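# Push the utility cart into the yellow taped bay

## Task

Move the utility cart so it sits in the yellow bay with all four of its wheels fully inside the tape line and none resting on the tape, while its three tubes remain upright in its top tray; the robot must not tip over or finish leaning, and the cart has to stay parked on its own without the robot holding it there at the end.

## Robot and tools

Robot: a Hello Robot Stretch 4 with one arm. It has an omni-wheel base, a lift on a mast, an arm that telescopes forward, a wrist with yaw, pitch and roll, and a two-finger gripper. It is about 1.6 m tall and the base rim lies within 0.23 m of the base origin. Loose objects may occasionally get a brief nudge from outside.

Frames: the base frame has its origin on the floor under the base centre, with x forward, y left and z up. hand_pose is reported in this frame. It marks the point midway between the fingers, 0.015 m behind the tips, and it can be slightly wrong. The odometry frame is the base frame as it was at scene start. base_odometry counts wheel turns, so slip shows up as travel. Heading is positive to the left and runs from -3.142 to 3.142.

execute_actions: args "actions" (a list of zero or one action) and "cameras" (optional list from head_camera, head_left_camera, head_right_camera, wrist_camera, all; null/omitted/["all"] = all, [] = none). An empty list only returns state and images.

An action may contain:
- "base" with exactly one key. These are relative offsets from where the base last reported itself, not poses. translate_m drives straight in metres, forward positive, -2 to 2. strafe_m slides sideways in metres, left positive, -2 to 2. rotate_rad turns in place in radians, counter-clockwise positive, -3.2 to 3.2.
- "joints": a single object keyed by joint name, holding absolute targets. lift_m 0 to 1.2 m. arm_m 0 to 0.55 m of extension. wrist_yaw_rad -1.134 to 4.276 (0 forward, positive left, 3.14 folded back; above 3.4 the arm can interfere). wrist_pitch_rad -1.117 to 4.259 (0 level, 1.57 pointing down). wrist_roll_rad -1.117 to 4.259 (0 means fingers level; positive is clockwise seen from behind). gripper_m 0 to 0.08 m of finger gap. Targets outside a range get clipped and the result notes it. Any other bad value or unknown key refuses the whole call.
- "pace": "slow", "default", "fast" or "max". Base speed is up to 0.1/0.3/0.4/0.6 m/s and turning up to 1/2/3/4 rad/s respectively. Above lift_m 0.2 both are capped further, down to 0.3 m/s and 1 rad/s at lift 1.2.
- "contact_limits": {"arm_m": 0 to 0.75}, default 0.5. This sets how hard the arm may push before it stops.
- Alternatively, the action can be {"end_of_arm": "enable_torque"} alone. It re-enables wrist or gripper motors that switched off.

Motions in one action start together. No action runs longer than 15 s. Anything you leave out of an action may still be pushing toward its earlier target. To unfold the wrist at the start, send lift_m 0.4 and wrist_yaw_rad 0 together.

wait: {"seconds": 0 to 10}. It commands nothing and returns state and images.

zoom_image: {"camera", "region": [x0,y0,x1,y1]} in image pixels, at most 504x504. It works on a camera's latest full image.

read_manual: licence text only.

finished_scene: {"scene": 1 or 2}. It ends the scene irreversibly and reports success. The cart must already be in place and stay there.

Result lines:
- base_status / joint_status: "done"; "off_target" (came to rest away from the target, may still be pushing); "contact_stop_at_<key>" (hit something; lift, arm or wheels go slack); "limit_stop_at_<name>"; "time_out"; "torque_fault" (the motor went limp; send enable_torque).
- limit_stop_at_tilt: the lean is over 6 degrees. The lift, arm and wheels go slack and refuse commands.
- limit_stop_at_own_body: a self-collision guard, which is likely with pitch below -0.2 plus a strong roll.
- on_its_own: what you did not command this call. "held at" is the held target, not the current position.
- If any call reports a stop, the later calls in that same reply are skipped.
- lidar_m: 12 distances in 30-degree sectors, starting straight ahead and going counter-clockwise (4th left, 7th behind, 10th right). "-" means nothing seen or closer than 0.25 m. It sees from about 0.15 m up to robot height and misses clear or thin things.
- wrist_depth_mm: a 7x7 grid of median depths, 100 to 2000 mm.
- base_tilt: degrees, forward/right positive, with a fixed bias of about 1.5 degrees.
- turned_by_wheels vs turned_by_imu: a gap above about 0.1 rad means a collision or slip. Heading error is about their difference.
- motor_effort: percent of max, peak shown in brackets. Wheel positive means turning right.

Gripper: command a gap below the object's width to squeeze. A reading that stays open and reports "off_target" means something is held. Sustained effort beyond about 50 trips a torque fault.

Cameras: head_camera looks ahead and down from the mast top; turn the base to look elsewhere. head_left_camera and head_right_camera are steeper fisheyes that also show the base and arm. wrist_camera looks along the fingers. Calibration is given in OpenCV form and is slightly off per scene.

Cautions: push the cart gently and at low contact limits, and keep the gripper low when pushing or pulling, since a hard push can tip the robot. Don't jolt the cart, or the tubes may fall. Don't turn or drive with more than 1 kg held at arm_m above 0.2. Avoid slams, drops and torque faults. At the end, release the cart so it rests freely with its wheels clear of the tape. Shorter total robot motion time is better.

Each tool is called after ">>>" by a JSON object that holds its "name" and its "arguments", one argument or row to a line.

## Session

I'll start by looking at the current state and camera images.

>>> {"name": "execute_actions", "arguments": {
  "actions": []
}}

Scene clock: 0.00 s.
base_odometry: x=+0.000 y=+0.000 heading=+0.000 (m, m, rad; odometry frame)
turned_by_wheels: +0.000 (rad since the last result)
turned_by_imu: +0.000 (rad since the last result)
base_tilt: forward=+0.4 right=+0.2 (deg)
lidar_m: 1.07 1.87 1.76 2.05 0.66 0.57 0.58 0.79 1.69 1.73 1.14 0.77
base_status: not commanded
joint_positions: lift_m=+0.156 arm_m=-0.001 wrist_yaw_rad=+3.082 wrist_pitch_rad=+0.012 wrist_roll_rad=-0.003 gripper_m=+0.040
joint_status: not commanded
motor_effort: lift_m=+19 arm_m=+0 wrist_yaw_rad=+0 wrist_pitch_rad=-8 wrist_roll_rad=+0 gripper_m=+2 wheel_0=+1 wheel_1=+0 wheel_2=+0 (%)
hand_pose: x=-0.0370 y=+0.0999 z=+0.3319 quat_wxyz=(+0.030, -0.006, -0.001, +1.000) (m; base frame)
wrist_depth_mm: - 138 831 759 715 699 691 / - 133 904 1060 976 917 866 / - 135 213 1576 1464 1397 1078 / 134 139 1708 1576 1499 1397 1078 / 1808 1808 1708 1618 1464 1397 917 / 1098 1138 155 1229 1118 1205 904 / 798 - 121 842 - - 768
pictures: head_camera, head_left_camera, head_right_camera, wrist_camera
Images, in order (width x height): head_camera 420x560, head_left_camera 420x672, head_right_camera 420x672, wrist_camera 616x392.

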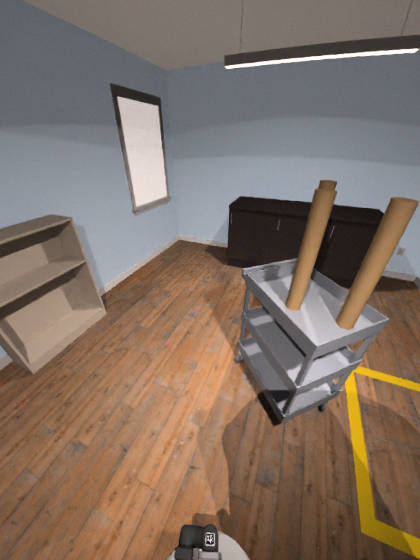

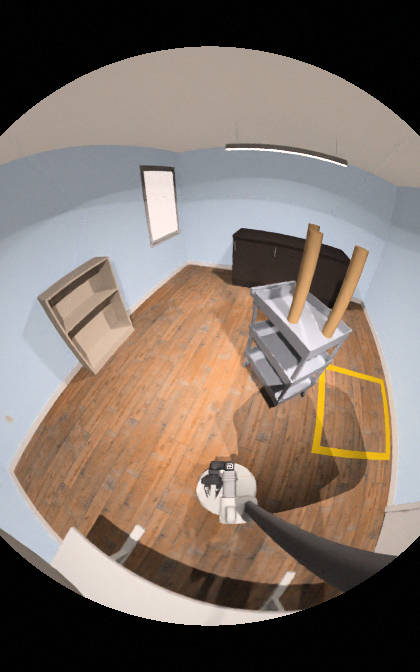

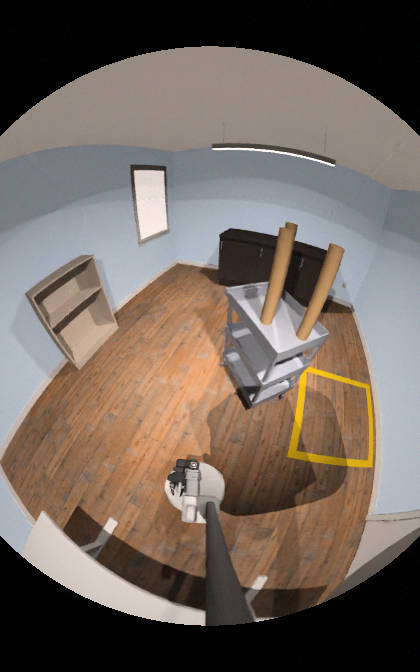

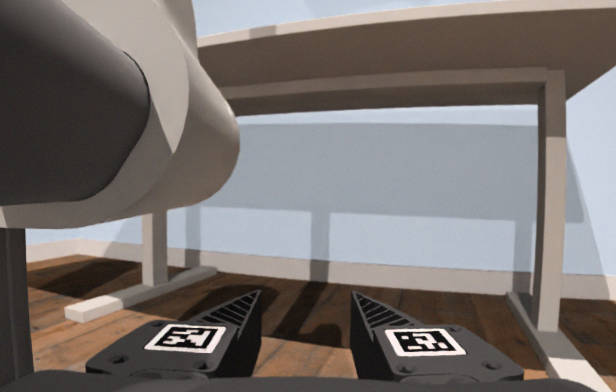

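>>> {"name": "zoom_image", "arguments": {
  "camera": "head_camera",
  "region": [200, 160, 420, 460]
}}

>>> {"name": "zoom_image", "arguments": {
  "camera": "head_right_camera",
  "region": [200, 200, 420, 520]
}}

Region (200, 160, 420, 460) of head_camera's 420x560 image, scaled by 1.680, with more detail than that image has; it fills the left 370 columns of this view, and the rest is white.

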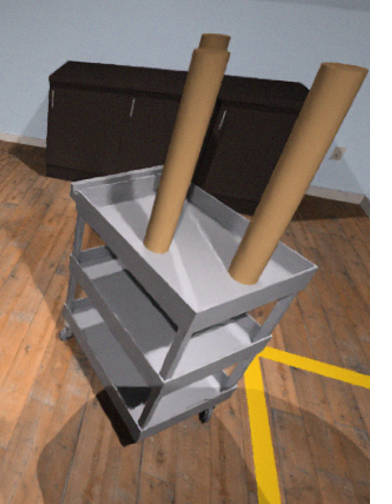

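Region (200, 200, 420, 520) of head_right_camera's 420x672 image, scaled by 1.575, with more detail than that image has; it fills the left 346 columns of this view, and the rest is white.

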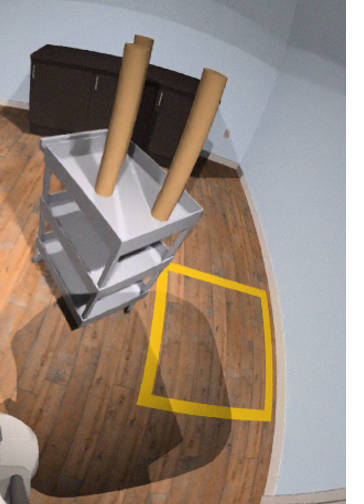

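>>> {"name": "zoom_image", "arguments": {
  "camera": "head_camera",
  "region": [220, 320, 380, 440]
}}

>>> {"name": "zoom_image", "arguments": {
  "camera": "head_camera",
  "region": [220, 240, 400, 375]
}}

Region (220, 320, 380, 440) of head_camera's 420x560 image, scaled by 3.150, with more detail than that image has; it fills the top 378 rows of this view, and the rest is white.

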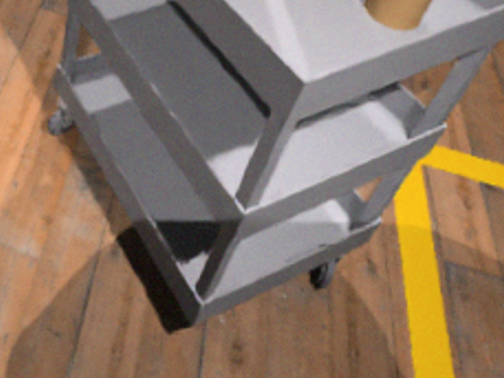

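Region (220, 240, 400, 375) of head_camera's 420x560 image, scaled by 2.800, with more detail than that image has; it fills the top 378 rows of this view, and the rest is white.

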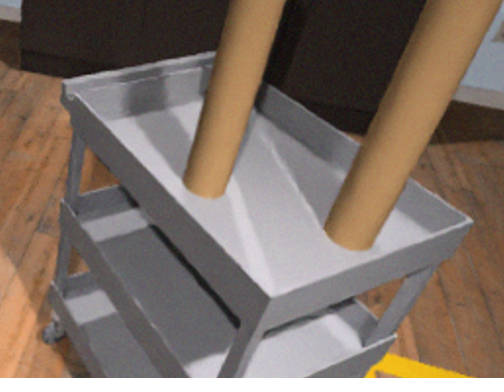

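>>> {"name": "zoom_image", "arguments": {
  "camera": "head_camera",
  "region": [230, 245, 330, 320]
}}

>>> {"name": "zoom_image", "arguments": {
  "camera": "head_left_camera",
  "region": [230, 220, 390, 420]
}}

Region (230, 245, 330, 320) of head_camera's 420x560 image, scaled by 5.040, with more detail than that image has; it fills the top 378 rows of this view, and the rest is white.

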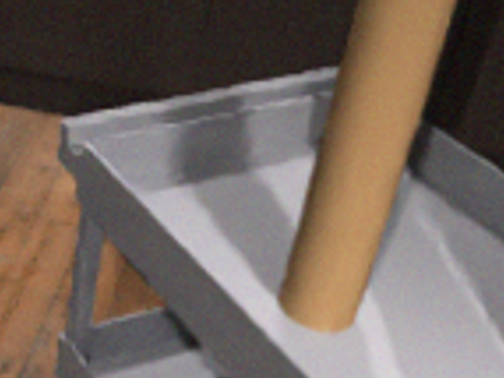

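Region (230, 220, 390, 420) of head_left_camera's 420x672 image, scaled by 2.520, with more detail than that image has; it fills the left 403 columns of this view, and the rest is white.

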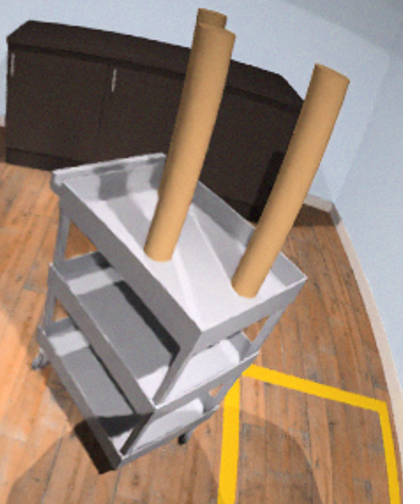

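>>> {"name": "execute_actions", "arguments": {
  "actions": [
    {"joints": {"lift_m": 0.4, "wrist_yaw_rad": -0.6, "wrist_pitch_rad": 0.35}, "pace": "fast"}
  ],
  "cameras": ["wrist_camera", "head_camera"]
}}

Scene clock: 9.03 s.
base_odometry: x=+0.000 y=+0.000 heading=+0.000 (m, m, rad; odometry frame)
turned_by_wheels: +0.000 (rad since the last result)
turned_by_imu: -0.002 (rad since the last result)
base_tilt: forward=+0.3 right=+0.1 (deg)
lidar_m: 1.06 1.91 1.76 2.02 0.64 0.57 0.57 0.77 1.70 1.74 1.14 0.75
base_status: not commanded
joint_positions: lift_m=+0.400 arm_m=-0.001 wrist_yaw_rad=-0.600 wrist_pitch_rad=+0.352 wrist_roll_rad=-0.003 gripper_m=+0.040
joint_status: all done
motor_effort: lift_m=+22(24) arm_m=+0(0) wrist_yaw_rad=-1(7) wrist_pitch_rad=-7(7) wrist_roll_rad=+3(0) gripper_m=+1(2) wheel_0=+1(1) wheel_1=+0(0) wheel_2=+0(0) (%)
hand_pose: x=+0.2855 y=-0.1848 z=+0.5045 quat_wxyz=(+0.941, +0.051, +0.168, -0.291) (m; base frame)
wrist_depth_mm: - - - - - - 1808 / - 960 1182 1008 - - 1863 / - - 723 609 - - 1921 / 1661 1576 1205 1138 1618 1708 1756 / 1182 1060 878 831 1098 1229 1229 / 917 946 155 878 917 946 931 / 759 - 121 778 - - 788
pictures: head_camera, wrist_camera
camera_calibration (this result's frames):
wrist_camera: T_world_to_cam=[[-0.572565, -0.819845, 0.00492012, 0.00862536], [-0.308542, 0.209912, -0.92776, 0.649492], [0.759586, -0.532721, -0.373145, 0.0234071], [0, 0, 0, 1]] pos_world=[0.187554, -0.116795, 0.611265]
Images, in order (width x height): head_camera 420x560, wrist_camera 616x392.

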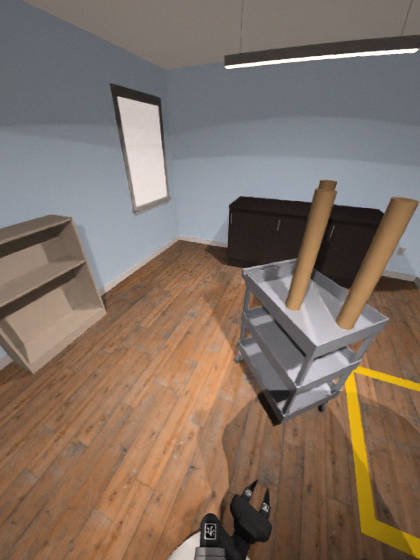

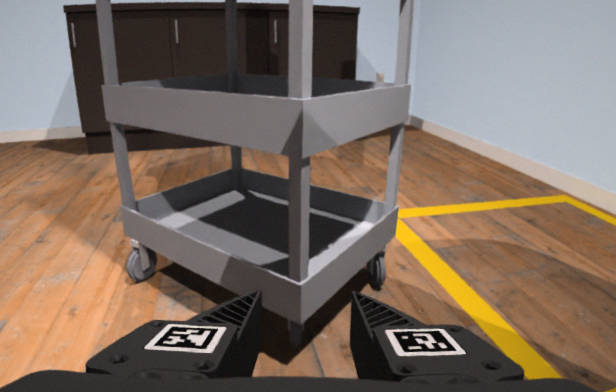

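>>> {"name": "zoom_image", "arguments": {
  "camera": "wrist_camera",
  "region": [90, 150, 430, 360]
}}

Region (90, 150, 430, 360) of wrist_camera's 616x392 image, scaled by 1.482; it fills the top 311 rows of this view, and the rest is white.

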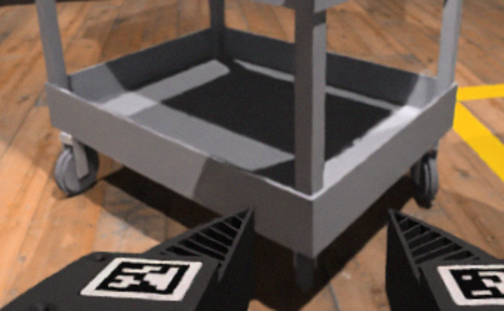

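>>> {"name": "execute_actions", "arguments": {
  "actions": [
    {"base": {"rotate_rad": 0.33}, "joints": {"lift_m": 0.48, "wrist_yaw_rad": 0.86, "wrist_pitch_rad": 0.0, "gripper_m": 0.078}, "pace": "fast"}
  ],
  "cameras": []
}}

>>> {"name": "execute_actions", "arguments": {
  "actions": [
    {"base": {"translate_m": 1.40}, "pace": "fast"}
  ],
  "cameras": ["head_camera", "head_right_camera"]
}}

Scene clock: 14.53 s.
base_odometry: x=+0.000 y=+0.000 heading=+0.329 (m, m, rad; odometry frame)
turned_by_wheels: +0.329 (rad since the last result)
turned_by_imu: +0.323 (rad since the last result)
base_tilt: forward=+0.3 right=+0.2 (deg)
lidar_m: 2.50 1.77 2.00 0.73 0.57 0.59 0.68 1.11 1.71 1.91 0.76 0.85
base_status: done
joint_positions: lift_m=+0.480 arm_m=-0.001 wrist_yaw_rad=+0.860 wrist_pitch_rad=+0.003 wrist_roll_rad=-0.003 gripper_m=+0.078
joint_status: all done
motor_effort: lift_m=+22(24) arm_m=+0(0) wrist_yaw_rad=+1(8) wrist_pitch_rad=-8(14) wrist_roll_rad=+1(1) gripper_m=+4(6) wheel_0=-3(14) wheel_1=-2(10) wheel_2=-2(11) (%)
hand_pose: x=+0.3751 y=+0.1041 z=+0.6573 quat_wxyz=(+0.909, -0.002, +0.001, +0.417) (m; base frame)
wrist_depth_mm: 1863 1863 1921 1863 1921 1863 1921 / 1863 1921 1921 1921 1921 1863 1921 / 1863 1863 1921 1921 1863 1808 1921 / 1921 1921 1863 1921 1863 1863 1921 / 1921 1921 1921 1983 1863 1863 1921 / 1921 1863 1921 1921 1756 1756 1921 / - - 1397 1576 778 - -
pictures: none
No camera images: the call's "cameras" was empty. Leave "cameras" out to get every camera's image.

Scene clock: 19.33 s.
base_odometry: x=+1.325 y=+0.453 heading=+0.330 (m, m, rad; odometry frame)
turned_by_wheels: +0.001 (rad since the last result)
turned_by_imu: -0.004 (rad since the last result)
base_tilt: forward=+0.3 right=+0.2 (deg)
lidar_m: 1.39 0.81 0.81 0.90 1.99 1.69 1.84 0.83 0.60 0.84 1.59 1.54
base_status: done
joint_positions: lift_m=+0.480 arm_m=-0.001 wrist_yaw_rad=+0.860 wrist_pitch_rad=+0.003 wrist_roll_rad=-0.003 gripper_m=+0.078
joint_status: not commanded
motor_effort: lift_m=+22(22) arm_m=+0(0) wrist_yaw_rad=+0(1) wrist_pitch_rad=-8(8) wrist_roll_rad=+1(0) gripper_m=+3(4) wheel_0=+4(7) wheel_1=+3(9) wheel_2=+2(15) (%)
hand_pose: x=+0.3751 y=+0.1041 z=+0.6573 quat_wxyz=(+0.909, -0.002, +0.001, +0.417) (m; base frame)
wrist_depth_mm: 759 778 750 991 976 991 991 / 917 931 931 991 991 991 991 / 931 931 931 991 991 991 991 / 931 931 798 991 991 991 1008 / 931 946 946 1008 1008 991 1008 / 931 946 668 991 991 1008 1008 / - - 668 991 580 - -
pictures: head_camera, head_right_camera
Images, in order (width x height): head_camera 420x560, head_right_camera 420x672.

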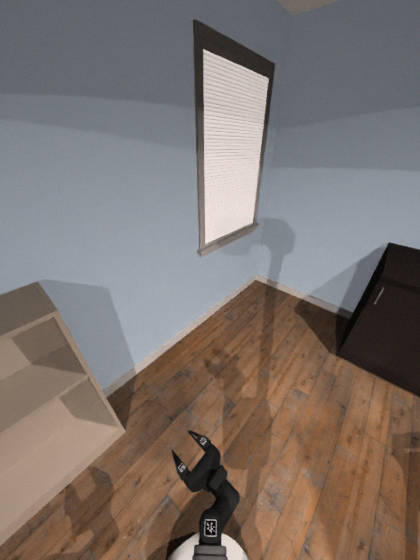

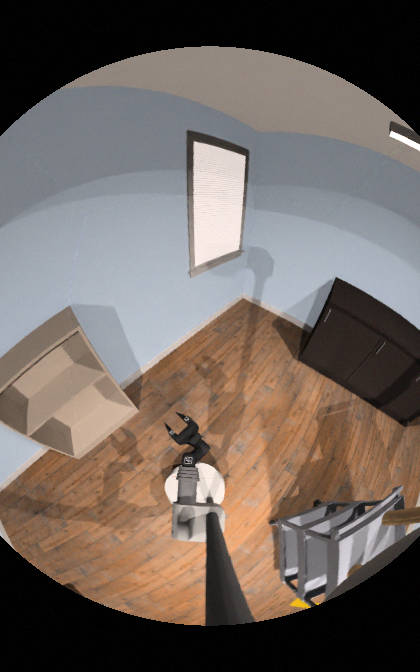

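>>> {"name": "execute_actions", "arguments": {
  "actions": [
    {"base": {"rotate_rad": -2.36}, "pace": "fast"}
  ]
}}

Scene clock: 21.67 s.
base_odometry: x=+1.325 y=+0.453 heading=-2.029 (m, m, rad; odometry frame)
turned_by_wheels: -2.360 (rad since the last result)
turned_by_imu: -2.331 (rad since the last result)
base_tilt: forward=+0.3 right=+0.1 (deg)
lidar_m: 0.64 0.62 1.70 1.56 1.74 1.22 0.81 0.83 1.54 1.83 1.69 2.25
base_status: done
joint_positions: lift_m=+0.480 arm_m=-0.001 wrist_yaw_rad=+0.860 wrist_pitch_rad=+0.003 wrist_roll_rad=-0.003 gripper_m=+0.078
joint_status: not commanded
motor_effort: lift_m=+21(22) arm_m=+0(0) wrist_yaw_rad=+1(1) wrist_pitch_rad=-8(7) wrist_roll_rad=+0(0) gripper_m=+4(5) wheel_0=+3(13) wheel_1=+1(13) wheel_2=+1(9) (%)
hand_pose: x=+0.3752 y=+0.1041 z=+0.6575 quat_wxyz=(+0.909, -0.002, +0.001, +0.417) (m; base frame)
wrist_depth_mm: 1921 - - - - - 1983 / 1921 - - - 387 375 373 / 1430 - - - 741 387 418 / 1397 1618 1983 - - - 1983 / 1397 1618 1983 - - - 1983 / 1366 1499 1921 - 707 676 723 / - - 1397 1576 484 - -
pictures: head_camera, head_left_camera, head_right_camera, wrist_camera
camera_calibration (this result's frames):
wrist_camera: T_world_to_cam=[[0.750371, -0.661016, 0.00116839, -0.214345], [-0.0207278, -0.0252965, -0.999465, 0.722052], [0.660692, 0.749946, -0.0326832, -0.153938], [0, 0, 0, 1]] pos_world=[0.27751, -0.00797496, 0.716885]
Images, in order (width x height): head_camera 420x560, head_left_camera 420x672, head_right_camera 420x672, wrist_camera 616x392.

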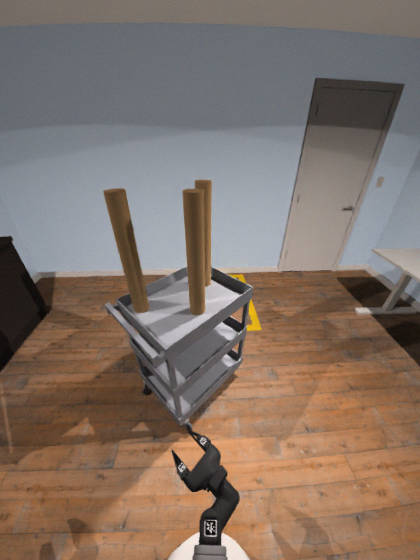

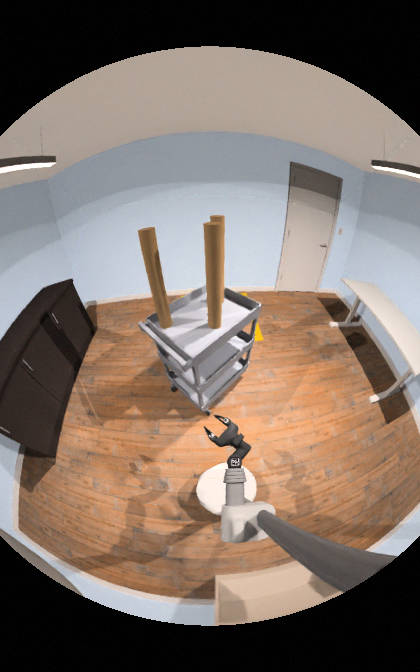

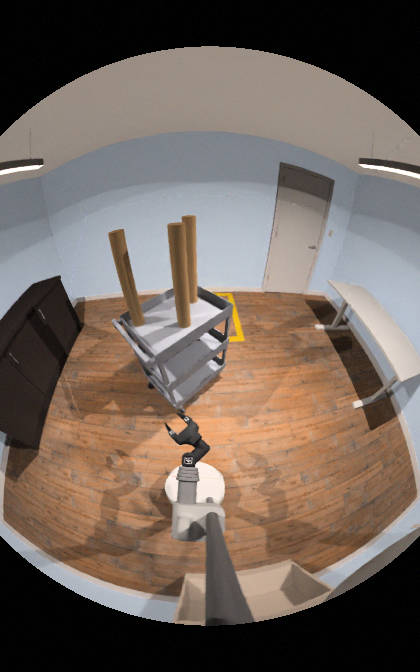

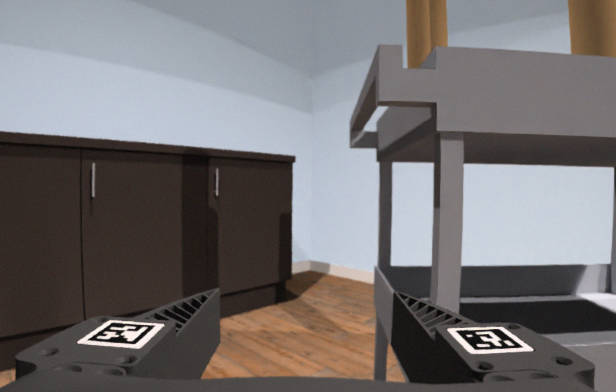

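>>> {"name": "zoom_image", "arguments": {
  "camera": "head_camera",
  "region": [90, 250, 290, 450]
}}

>>> {"name": "zoom_image", "arguments": {
  "camera": "wrist_camera",
  "region": [320, 0, 616, 330]
}}

Region (90, 250, 290, 450) of head_camera's 420x560 image, scaled by 2.520, with more detail than that image has.

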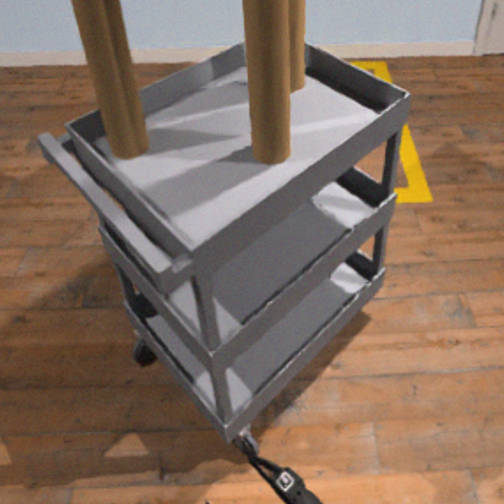

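Region (320, 0, 616, 330) of wrist_camera's 616x392 image, scaled by 1.527; it fills the left 452 columns of this view, and the rest is white.

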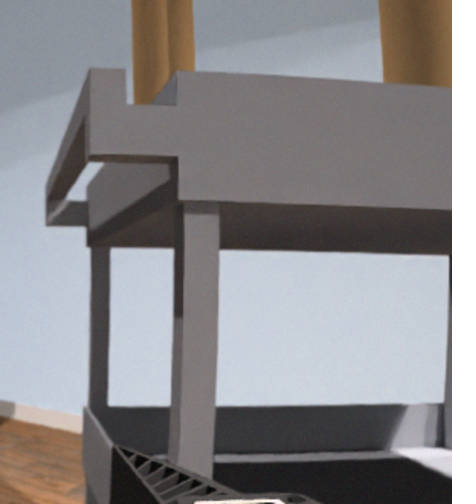

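>>> {"name": "execute_actions", "arguments": {
  "actions": [
    {"base": {"translate_m": 0.21}, "joints": {"lift_m": 0.46, "wrist_yaw_rad": 0.85, "gripper_m": 0.08}}
  ],
  "cameras": ["wrist_camera", "head_camera"]
}}

Scene clock: 26.13 s.
base_odometry: x=+1.232 y=+0.265 heading=-2.029 (m, m, rad; odometry frame)
turned_by_wheels: +0.000 (rad since the last result)
turned_by_imu: -0.002 (rad since the last result)
base_tilt: forward=+0.3 right=+0.2 (deg)
lidar_m: 0.47 0.40 1.71 1.56 2.10 1.40 1.01 1.08 1.81 1.63 1.68 2.23
base_status: done
joint_positions: lift_m=+0.460 arm_m=-0.001 wrist_yaw_rad=+0.850 wrist_pitch_rad=+0.003 wrist_roll_rad=-0.003 gripper_m=+0.080
joint_status: all done
motor_effort: lift_m=+14(19) arm_m=+0(0) wrist_yaw_rad=+0(2) wrist_pitch_rad=-8(7) wrist_roll_rad=+1(0) gripper_m=+2(5) wheel_0=+4(10) wheel_1=+3(8) wheel_2=-2(14) (%)
hand_pose: x=+0.3761 y=+0.1021 z=+0.6380 quat_wxyz=(+0.911, -0.002, +0.001, +0.412) (m; base frame)
wrist_depth_mm: 1921 - 259 242 239 237 - / 1863 - - 250 279 268 260 / 1464 1708 - 424 603 574 549 / 1366 1661 1983 - - - 1808 / 1430 1661 1983 691 - - 1756 / 1397 1537 1921 580 634 683 668 / - - 1366 433 433 - -
pictures: head_camera, wrist_camera
camera_calibration (this result's frames):
wrist_camera: T_world_to_cam=[[0.744031, -0.668144, 0.00116857, -0.213244], [-0.0209681, -0.0250977, -0.999465, 0.702647], [0.667816, 0.743609, -0.0326832, -0.155786], [0, 0, 0, 1]] pos_world=[0.277429, -0.00899895, 0.697429]
Images, in order (width x height): head_camera 420x560, wrist_camera 616x392.

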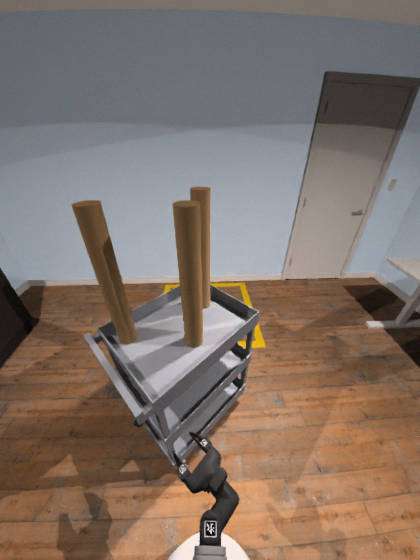

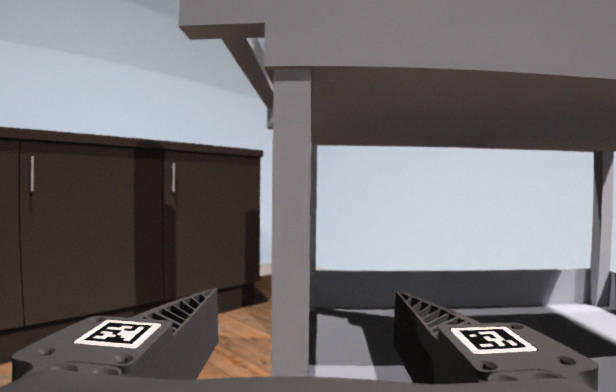

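>>> {"name": "execute_actions", "arguments": {
  "actions": [
    {"base": {"strafe_m": 0.059}, "joints": {"arm_m": 0.039}}
  ],
  "cameras": ["wrist_camera", "head_camera"]
}}

Scene clock: 28.23 s.
base_odometry: x=+1.285 y=+0.239 heading=-2.029 (m, m, rad; odometry frame)
turned_by_wheels: +0.000 (rad since the last result)
turned_by_imu: -0.001 (rad since the last result)
base_tilt: forward=+0.3 right=+0.2 (deg)
lidar_m: 0.44 0.42 1.65 1.51 2.07 1.42 1.02 1.03 1.83 1.70 1.76 0.84
base_status: done
joint_positions: lift_m=+0.460 arm_m=+0.037 wrist_yaw_rad=+0.850 wrist_pitch_rad=+0.003 wrist_roll_rad=-0.003 gripper_m=+0.080
joint_status: all done
motor_effort: lift_m=+14(14) arm_m=+9(7) wrist_yaw_rad=+0(1) wrist_pitch_rad=-8(7) wrist_roll_rad=+1(0) gripper_m=+3(3) wheel_0=-4(9) wheel_1=+1(11) wheel_2=+0(0) (%)
hand_pose: x=+0.4144 y=+0.1021 z=+0.6380 quat_wxyz=(+0.911, -0.002, +0.001, +0.412) (m; base frame)
wrist_depth_mm: 1921 - - 179 187 184 - / 1863 - - 180 282 271 263 / 1397 1661 - 180 609 580 549 / 1366 1576 1983 181 - - 1756 / 1366 1618 1921 182 - - 1756 / 1366 1464 1863 182 621 621 621 / - - 1366 182 430 - -
pictures: head_camera, wrist_camera
camera_calibration (this result's frames):
wrist_camera: T_world_to_cam=[[0.743875, -0.668318, 0.00116839, -0.241658], [-0.0209664, -0.0250841, -0.999465, 0.703449], [0.66799, 0.743453, -0.0326717, -0.181362], [0, 0, 0, 1]] pos_world=[0.31566, -0.00902461, 0.69743]
Images, in order (width x height): head_camera 420x560, wrist_camera 616x392.

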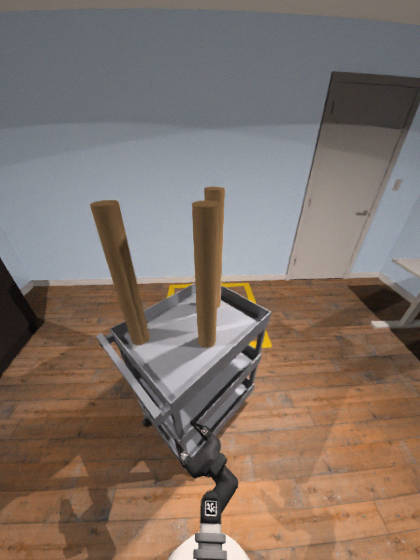

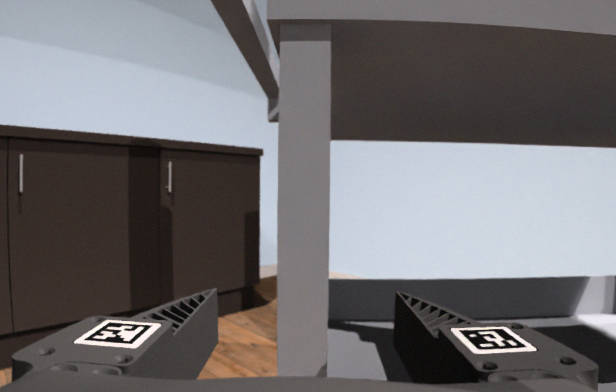

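>>> {"name": "execute_actions", "arguments": {
  "actions": [
    {"base": {"strafe_m": 0.032}, "joints": {"arm_m": 0.066}}
  ],
  "cameras": ["wrist_camera"]
}}

Scene clock: 29.40 s.
base_odometry: x=+1.313 y=+0.225 heading=-2.029 (m, m, rad; odometry frame)
turned_by_wheels: +0.000 (rad since the last result)
turned_by_imu: -0.001 (rad since the last result)
base_tilt: forward=+0.3 right=+0.2 (deg)
lidar_m: 0.40 0.38 1.63 1.49 2.10 1.44 1.01 1.04 1.81 1.74 1.78 0.71
base_status: done
joint_positions: lift_m=+0.460 arm_m=+0.064 wrist_yaw_rad=+0.850 wrist_pitch_rad=+0.003 wrist_roll_rad=-0.003 gripper_m=+0.080
joint_status: all done
motor_effort: lift_m=+14(14) arm_m=+9(6) wrist_yaw_rad=+0(1) wrist_pitch_rad=-7(8) wrist_roll_rad=+1(1) gripper_m=+3(4) wheel_0=-3(9) wheel_1=+1(12) wheel_2=+0(2) (%)
hand_pose: x=+0.4414 y=+0.1021 z=+0.6380 quat_wxyz=(+0.911, -0.002, +0.001, +0.412) (m; base frame)
wrist_depth_mm: 1863 - - 138 187 185 - / 1863 - - 138 283 272 264 / 1336 1661 - 139 - 580 554 / 1336 1537 1921 139 - 1983 1708 / 1336 1576 1921 139 - 1983 1708 / 1336 1430 1863 140 585 574 574 / - - 1397 140 430 - -
pictures: wrist_camera
camera_calibration (this result's frames):
wrist_camera: T_world_to_cam=[[0.743913, -0.668275, 0.00116835, -0.261745], [-0.0209624, -0.0250824, -0.999466, 0.704014], [0.667947, 0.743491, -0.0326678, -0.199385], [0, 0, 0, 1]] pos_world=[0.342652, -0.00901857, 0.69743]
Images, in order (width x height): wrist_camera 616x392.

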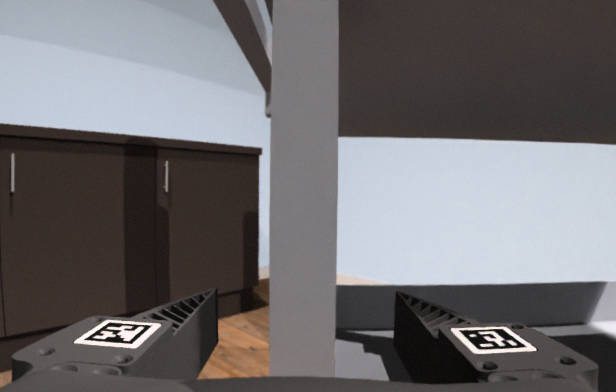

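>>> {"name": "execute_actions", "arguments": {
  "actions": [
    {"base": {"strafe_m": 0.032}, "joints": {"arm_m": 0.093}}
  ],
  "cameras": ["wrist_camera", "head_camera"]
}}

Scene clock: 30.53 s.
base_odometry: x=+1.342 y=+0.211 heading=-2.030 (m, m, rad; odometry frame)
turned_by_wheels: +0.000 (rad since the last result)
turned_by_imu: -0.001 (rad since the last result)
base_tilt: forward=+0.3 right=+0.2 (deg)
lidar_m: 0.40 0.38 1.56 1.45 2.06 1.45 1.02 1.07 1.81 1.77 1.81 0.73
base_status: done
joint_positions: lift_m=+0.460 arm_m=+0.091 wrist_yaw_rad=+0.850 wrist_pitch_rad=+0.003 wrist_roll_rad=-0.003 gripper_m=+0.080
joint_status: all done
motor_effort: lift_m=+14(14) arm_m=+9(10) wrist_yaw_rad=+0(1) wrist_pitch_rad=-8(7) wrist_roll_rad=+1(2) gripper_m=+4(3) wheel_0=-4(11) wheel_1=+2(10) wheel_2=+0(3) (%)
hand_pose: x=+0.4684 y=+0.1021 z=+0.6380 quat_wxyz=(+0.911, -0.002, +0.001, +0.412) (m; base frame)
wrist_depth_mm: 1863 - - - 189 185 - / 1808 - - - 285 273 265 / 1308 1618 - - - 1863 1661 / 1308 1537 1863 - - 1921 1708 / 1308 1537 1921 - - 1983 1708 / 1336 1430 1808 - 544 535 539 / - - 1366 - 430 - -
pictures: head_camera, wrist_camera
camera_calibration (this result's frames):
wrist_camera: T_world_to_cam=[[0.743878, -0.668314, 0.00116838, -0.281817], [-0.0209612, -0.0250786, -0.999466, 0.70458], [0.667986, 0.743457, -0.0326641, -0.217427], [0, 0, 0, 1]] pos_world=[0.369644, -0.00902435, 0.69743]
Images, in order (width x height): head_camera 420x560, wrist_camera 616x392.

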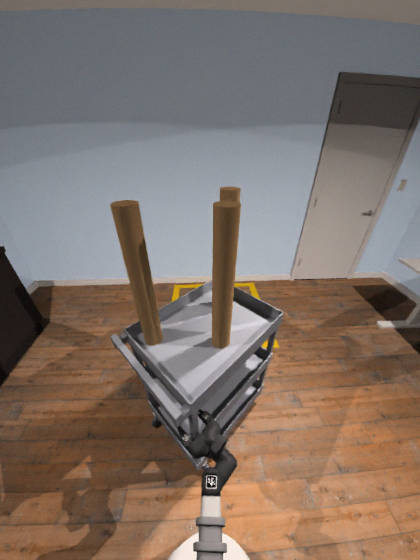

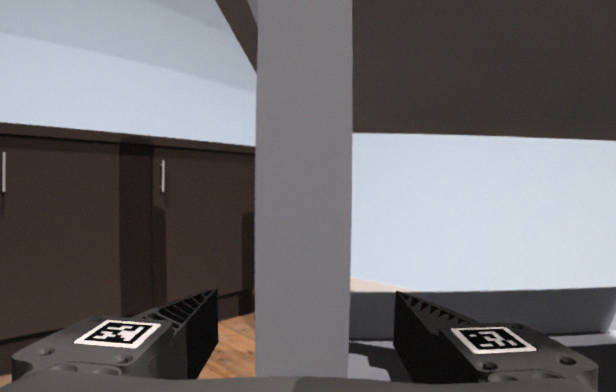

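>>> {"name": "execute_actions", "arguments": {
  "actions": [
    {"joints": {"gripper_m": 0.012}}
  ],
  "cameras": ["wrist_camera", "head_camera", "head_right_camera"]
}}

Scene clock: 31.97 s.
base_odometry: x=+1.342 y=+0.211 heading=-2.030 (m, m, rad; odometry frame)
turned_by_wheels: +0.000 (rad since the last result)
turned_by_imu: -0.001 (rad since the last result)
base_tilt: forward=+0.4 right=+0.3 (deg)
lidar_m: 0.37 0.37 1.57 1.45 2.11 1.45 1.03 1.05 1.86 1.79 1.81 0.72
base_status: not commanded
joint_positions: lift_m=+0.460 arm_m=+0.091 wrist_yaw_rad=+0.850 wrist_pitch_rad=+0.003 wrist_roll_rad=-0.001 gripper_m=+0.024
joint_status: gripper_m off_target (ended at +0.024, target +0.012)
on_its_own: gripper_m is held at +0.020, not at your +0.012, by its contact guard: the fingers met something
motor_effort: lift_m=+14(14) arm_m=+8(9) wrist_yaw_rad=+1(2) wrist_pitch_rad=-8(9) wrist_roll_rad=-3(3) gripper_m=-37(35) wheel_0=-4(4) wheel_1=+2(2) wheel_2=+0(0) (%)
hand_pose: x=+0.4685 y=+0.1020 z=+0.6379 quat_wxyz=(+0.911, -0.001, +0.001, +0.412) (m; base frame)
wrist_depth_mm: 1863 - - - 189 186 - / 1808 - - - 285 274 265 / 1336 1618 - - - 1863 1661 / 1308 1537 1863 - - 1983 1708 / 1308 1537 1863 - - 1921 1708 / 1336 1537 1808 - 544 544 535 / 1366 1499 - - - 477 469
pictures: head_camera, head_right_camera, wrist_camera
camera_calibration (this result's frames):
wrist_camera: T_world_to_cam=[[0.7436, -0.668625, -0.00032487, -0.280809], [-0.0222665, -0.0242777, -0.999457, 0.705048], [0.668254, 0.743203, -0.0329409, -0.217334], [0, 0, 0, 1]] pos_world=[0.369742, -0.00911555, 0.697415]
Images, in order (width x height): head_camera 420x560, head_right_camera 420x672, wrist_camera 616x392.

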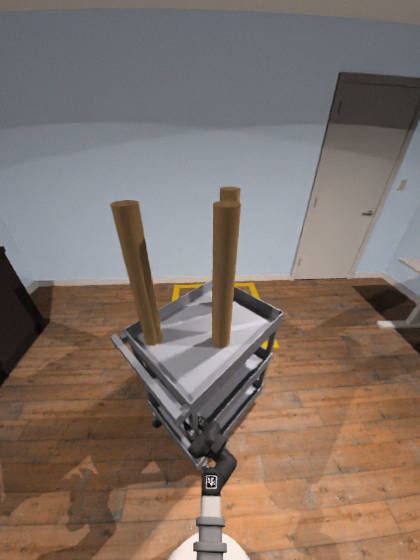

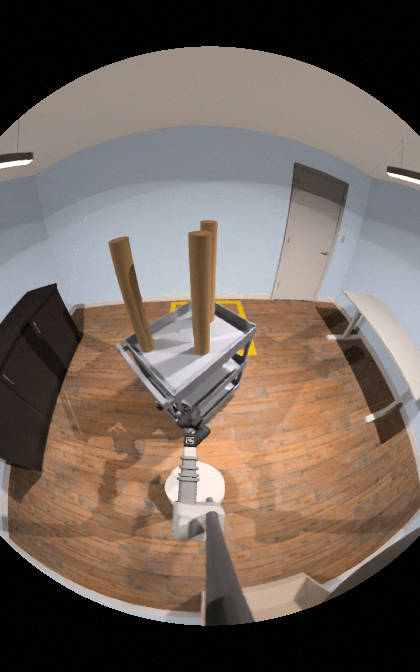

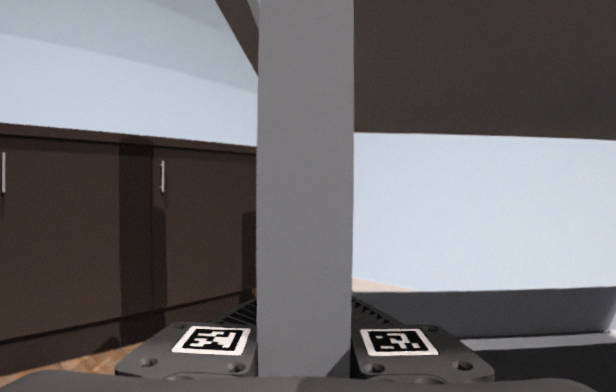

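>>> {"name": "zoom_image", "arguments": {
  "camera": "head_camera",
  "region": [100, 260, 320, 460]
}}

Region (100, 260, 320, 460) of head_camera's 420x560 image, scaled by 2.291, with more detail than that image has; it fills the top 458 rows of this view, and the rest is white.

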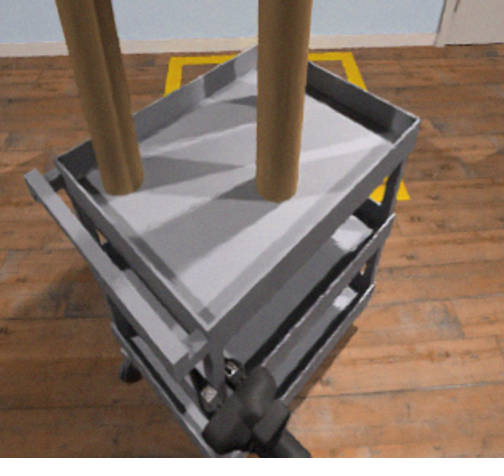

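>>> {"name": "execute_actions", "arguments": {
  "actions": [
    {"base": {"translate_m": 0.25}, "pace": "slow"}
  ],
  "cameras": ["wrist_camera", "head_camera", "head_right_camera"]
}}

Scene clock: 36.90 s.
base_odometry: x=+1.231 y=-0.013 heading=-2.029 (m, m, rad; odometry frame)
turned_by_wheels: +0.001 (rad since the last result)
turned_by_imu: -0.001 (rad since the last result)
base_tilt: forward=+0.3 right=+0.2 (deg)
lidar_m: 0.39 0.39 1.63 1.49 1.54 1.70 1.28 1.30 2.14 1.76 1.80 0.81
base_status: done
joint_positions: lift_m=+0.460 arm_m=+0.091 wrist_yaw_rad=+0.859 wrist_pitch_rad=+0.002 wrist_roll_rad=-0.003 gripper_m=+0.024
joint_status: not commanded
on_its_own: gripper_m is held at +0.020, not at your +0.012, by its contact guard: the fingers met something; wrist_yaw_rad is at rest, and its effort (-26) is outside its rest range (-13 to +13)
motor_effort: lift_m=+14(14) arm_m=+9(9) wrist_yaw_rad=-26(26) wrist_pitch_rad=-6(8) wrist_roll_rad=+3(5) gripper_m=-37(38) wheel_0=+10(8) wheel_1=+7(9) wheel_2=-2(14) (%)
hand_pose: x=+0.4675 y=+0.1039 z=+0.6381 quat_wxyz=(+0.909, -0.002, +0.000, +0.416) (m; base frame)
wrist_depth_mm: 1808 - - - 189 185 - / 1808 - - - 283 272 264 / 1366 1618 - - 1983 1618 554 / 1336 1537 1863 - - 1708 1499 / 1336 1537 1863 - - 1708 1537 / 1366 1576 1756 - 554 564 564 / 1366 1464 - - - 480 473
pictures: head_camera, head_right_camera, wrist_camera
camera_calibration (this result's frames):
wrist_camera: T_world_to_cam=[[0.749909, -0.661538, 0.00181107, -0.283828], [-0.0198627, -0.0252523, -0.999484, 0.704247], [0.661242, 0.749486, -0.0320768, -0.216051], [0, 0, 0, 1]] pos_world=[0.369696, -0.00805161, 0.697467]
Images, in order (width x height): head_camera 420x560, head_right_camera 420x672, wrist_camera 616x392.

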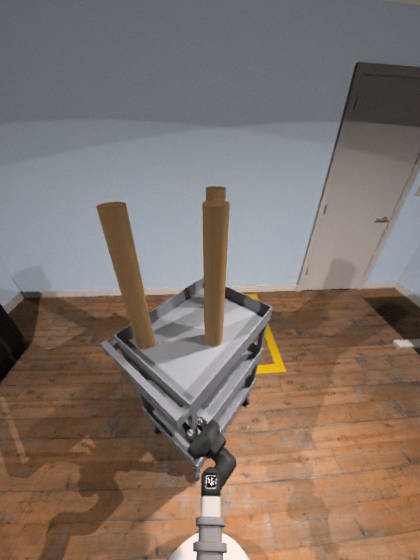

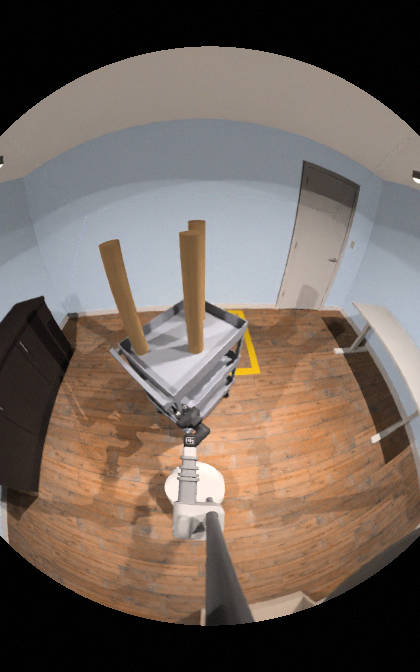

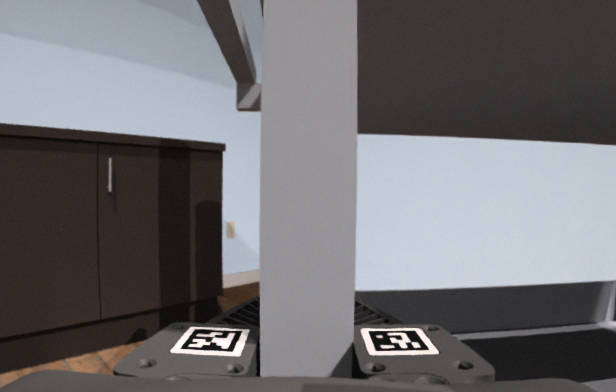

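>>> {"name": "zoom_image", "arguments": {
  "camera": "head_camera",
  "region": [90, 260, 310, 460]
}}

Region (90, 260, 310, 460) of head_camera's 420x560 image, scaled by 2.291, with more detail than that image has; it fills the top 458 rows of this view, and the rest is white.

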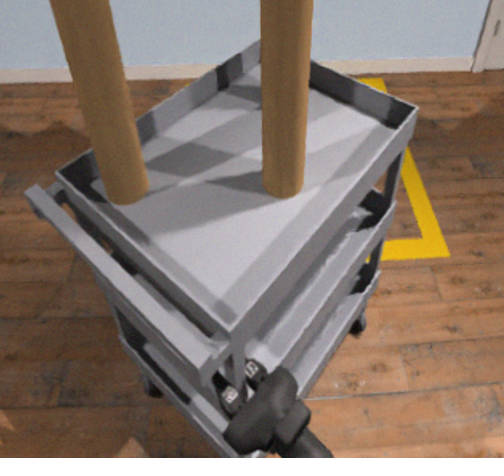

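>>> {"name": "execute_actions", "arguments": {
  "actions": [
    {"base": {"translate_m": 0.3}, "pace": "slow"}
  ],
  "cameras": ["wrist_camera", "head_camera", "head_left_camera"]
}}

Scene clock: 43.00 s.
torque_fault: gripper_m switched itself off since the last result.
base_odometry: x=+1.099 y=-0.282 heading=-2.028 (m, m, rad; odometry frame)
turned_by_wheels: +0.001 (rad since the last result)
turned_by_imu: -0.001 (rad since the last result)
base_tilt: forward=+0.3 right=+0.2 (deg)
lidar_m: 0.35 0.35 1.65 1.50 1.54 2.04 1.60 1.64 2.55 1.71 1.80 1.97
base_status: done
joint_positions: lift_m=+0.460 arm_m=+0.092 wrist_yaw_rad=+0.851 wrist_pitch_rad=+0.002 wrist_roll_rad=-0.003 gripper_m=+0.052
joint_status: not commanded
on_its_own: gripper_m is off since a torque_fault, until you send "end_of_arm": "enable_torque" (your +0.012 is given up)
motor_effort: lift_m=+14(14) arm_m=+8(8) wrist_yaw_rad=-4(34) wrist_pitch_rad=-7(6) wrist_roll_rad=+1(4) gripper_m=+2(51) wheel_0=+6(11) wheel_1=+6(10) wheel_2=-4(6) (%)
hand_pose: x=+0.4683 y=+0.1024 z=+0.6381 quat_wxyz=(+0.911, -0.002, +0.000, +0.413) (m; base frame)
wrist_depth_mm: 1863 - 384 191 189 186 - / 1863 - 504 289 283 273 265 / 1366 1661 - 1921 1618 585 559 / 1336 1576 - 1983 1756 1430 946 / 1366 1618 - - 1708 1430 640 / 1366 1537 139 564 569 609 627 / 1397 - - 480 134 - -
pictures: head_camera, head_left_camera, wrist_camera
camera_calibration (this result's frames):
wrist_camera: T_world_to_cam=[[0.744773, -0.667316, 0.00146834, -0.282283], [-0.0204671, -0.025042, -0.999477, 0.70443], [0.667004, 0.744354, -0.0323087, -0.217434], [0, 0, 0, 1]] pos_world=[0.369684, -0.00888435, 0.697451]
Images, in order (width x height): head_camera 420x560, head_left_camera 420x672, wrist_camera 616x392.

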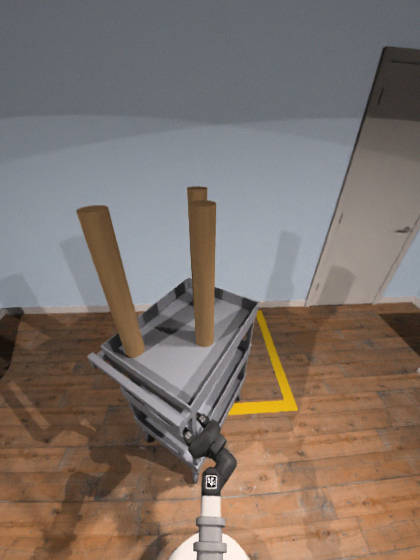

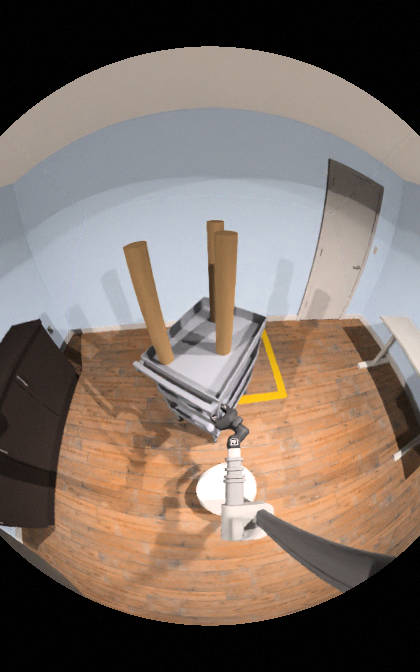

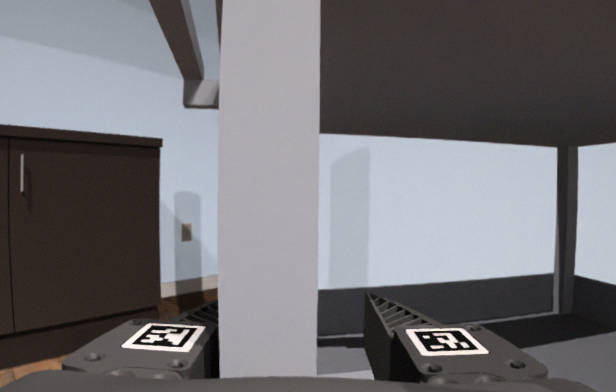

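>>> {"name": "zoom_image", "arguments": {
  "camera": "head_camera",
  "region": [80, 260, 320, 480]
}}

>>> {"name": "zoom_image", "arguments": {
  "camera": "head_left_camera",
  "region": [110, 280, 320, 460]
}}

Region (80, 260, 320, 480) of head_camera's 420x560 image, scaled by 2.100, with more detail than that image has; it fills the top 462 rows of this view, and the rest is white.

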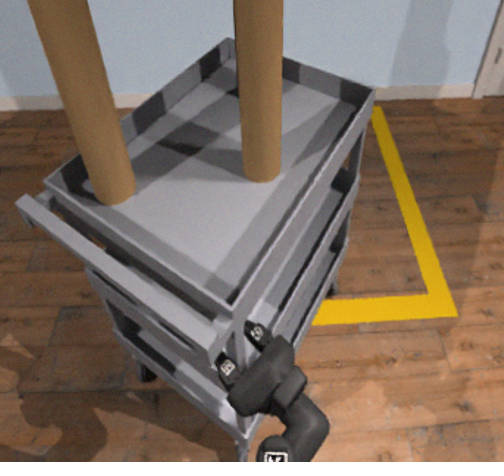

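Region (110, 280, 320, 460) of head_left_camera's 420x672 image, scaled by 2.400, with more detail than that image has; it fills the top 432 rows of this view, and the rest is white.

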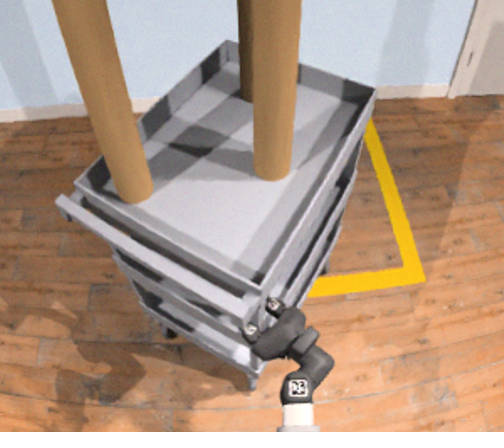

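>>> {"name": "execute_actions", "arguments": {
  "actions": [
    {"end_of_arm": "enable_torque"}
  ],
  "cameras": []
}}

>>> {"name": "execute_actions", "arguments": {
  "actions": [
    {"joints": {"gripper_m": 0.08}}
  ],
  "cameras": ["wrist_camera"]
}}

Scene clock: 51.00 s.
base_odometry: x=+1.099 y=-0.282 heading=-2.028 (m, m, rad; odometry frame)
turned_by_wheels: +0.000 (rad since the last result)
turned_by_imu: -0.001 (rad since the last result)
base_tilt: forward=+0.3 right=+0.1 (deg)
lidar_m: 0.36 0.35 1.66 1.51 1.57 2.01 1.57 1.64 2.55 1.72 1.79 1.93
base_status: not commanded
joint_positions: lift_m=+0.460 arm_m=+0.092 wrist_yaw_rad=+0.851 wrist_pitch_rad=+0.002 wrist_roll_rad=-0.003 gripper_m=+0.052
joint_status: not commanded
end_of_arm: enable_torque: each motor that was off is on again
on_its_own: gripper_m is held at +0.052, not at your +0.012, since a torque_fault
motor_effort: lift_m=+14(14) arm_m=+8(8) wrist_yaw_rad=-4(4) wrist_pitch_rad=-6(6) wrist_roll_rad=+2(2) gripper_m=+1(1) wheel_0=+5(6) wheel_1=+6(6) wheel_2=-4(4) (%)
hand_pose: x=+0.4683 y=+0.1024 z=+0.6381 quat_wxyz=(+0.911, -0.002, +0.000, +0.413) (m; base frame)
wrist_depth_mm: 1863 - 384 192 189 185 - / 1863 - 504 289 283 273 265 / 1397 1708 - 1921 1618 585 554 / 1336 1576 - 1983 1708 1430 960 / 1366 1576 - - 1756 1430 640 / 1366 1576 139 564 569 609 627 / 1397 - - 477 134 - -
pictures: none
No camera images: the call's "cameras" was empty. Leave "cameras" out to get every camera's image.

Scene clock: 51.93 s.
base_odometry: x=+1.099 y=-0.282 heading=-2.028 (m, m, rad; odometry frame)
turned_by_wheels: +0.000 (rad since the last result)
turned_by_imu: +0.000 (rad since the last result)
base_tilt: forward=+0.3 right=+0.2 (deg)
lidar_m: 0.36 0.33 1.65 1.51 1.56 2.06 1.55 1.63 2.52 1.73 1.75 1.94
base_status: not commanded
joint_positions: lift_m=+0.460 arm_m=+0.092 wrist_yaw_rad=+0.850 wrist_pitch_rad=+0.002 wrist_roll_rad=-0.003 gripper_m=+0.080
joint_status: all done
motor_effort: lift_m=+14(14) arm_m=+8(9) wrist_yaw_rad=-1(4) wrist_pitch_rad=-7(7) wrist_roll_rad=+1(2) gripper_m=+4(4) wheel_0=+5(5) wheel_1=+6(6) wheel_2=-4(4) (%)
hand_pose: x=+0.4684 y=+0.1022 z=+0.6380 quat_wxyz=(+0.911, -0.002, +0.001, +0.413) (m; base frame)
wrist_depth_mm: 1863 - 402 191 189 185 - / 1863 - 504 287 285 273 265 / 1397 1661 - 1921 1618 585 554 / 1366 1576 - 1983 1756 1464 946 / 1366 1576 - 1983 1708 1430 640 / 1366 1464 148 564 569 615 627 / - - 130 477 433 - -
pictures: wrist_camera
camera_calibration (this result's frames):
wrist_camera: T_world_to_cam=[[0.74415, -0.668011, 0.00142965, -0.282095], [-0.0205966, -0.0250832, -0.999473, 0.704465], [0.667695, 0.743729, -0.0324244, -0.217541], [0, 0, 0, 1]] pos_world=[0.369682, -0.00898094, 0.697443]
Images, in order (width x height): wrist_camera 616x392.

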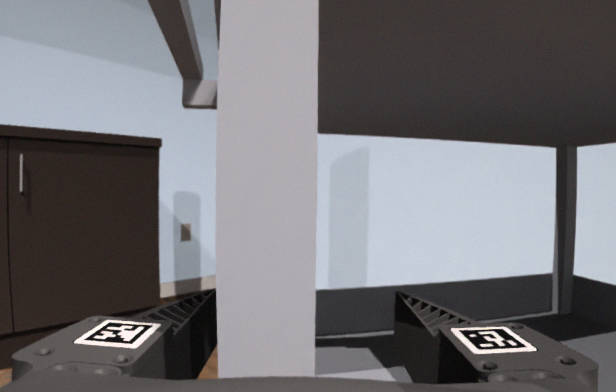

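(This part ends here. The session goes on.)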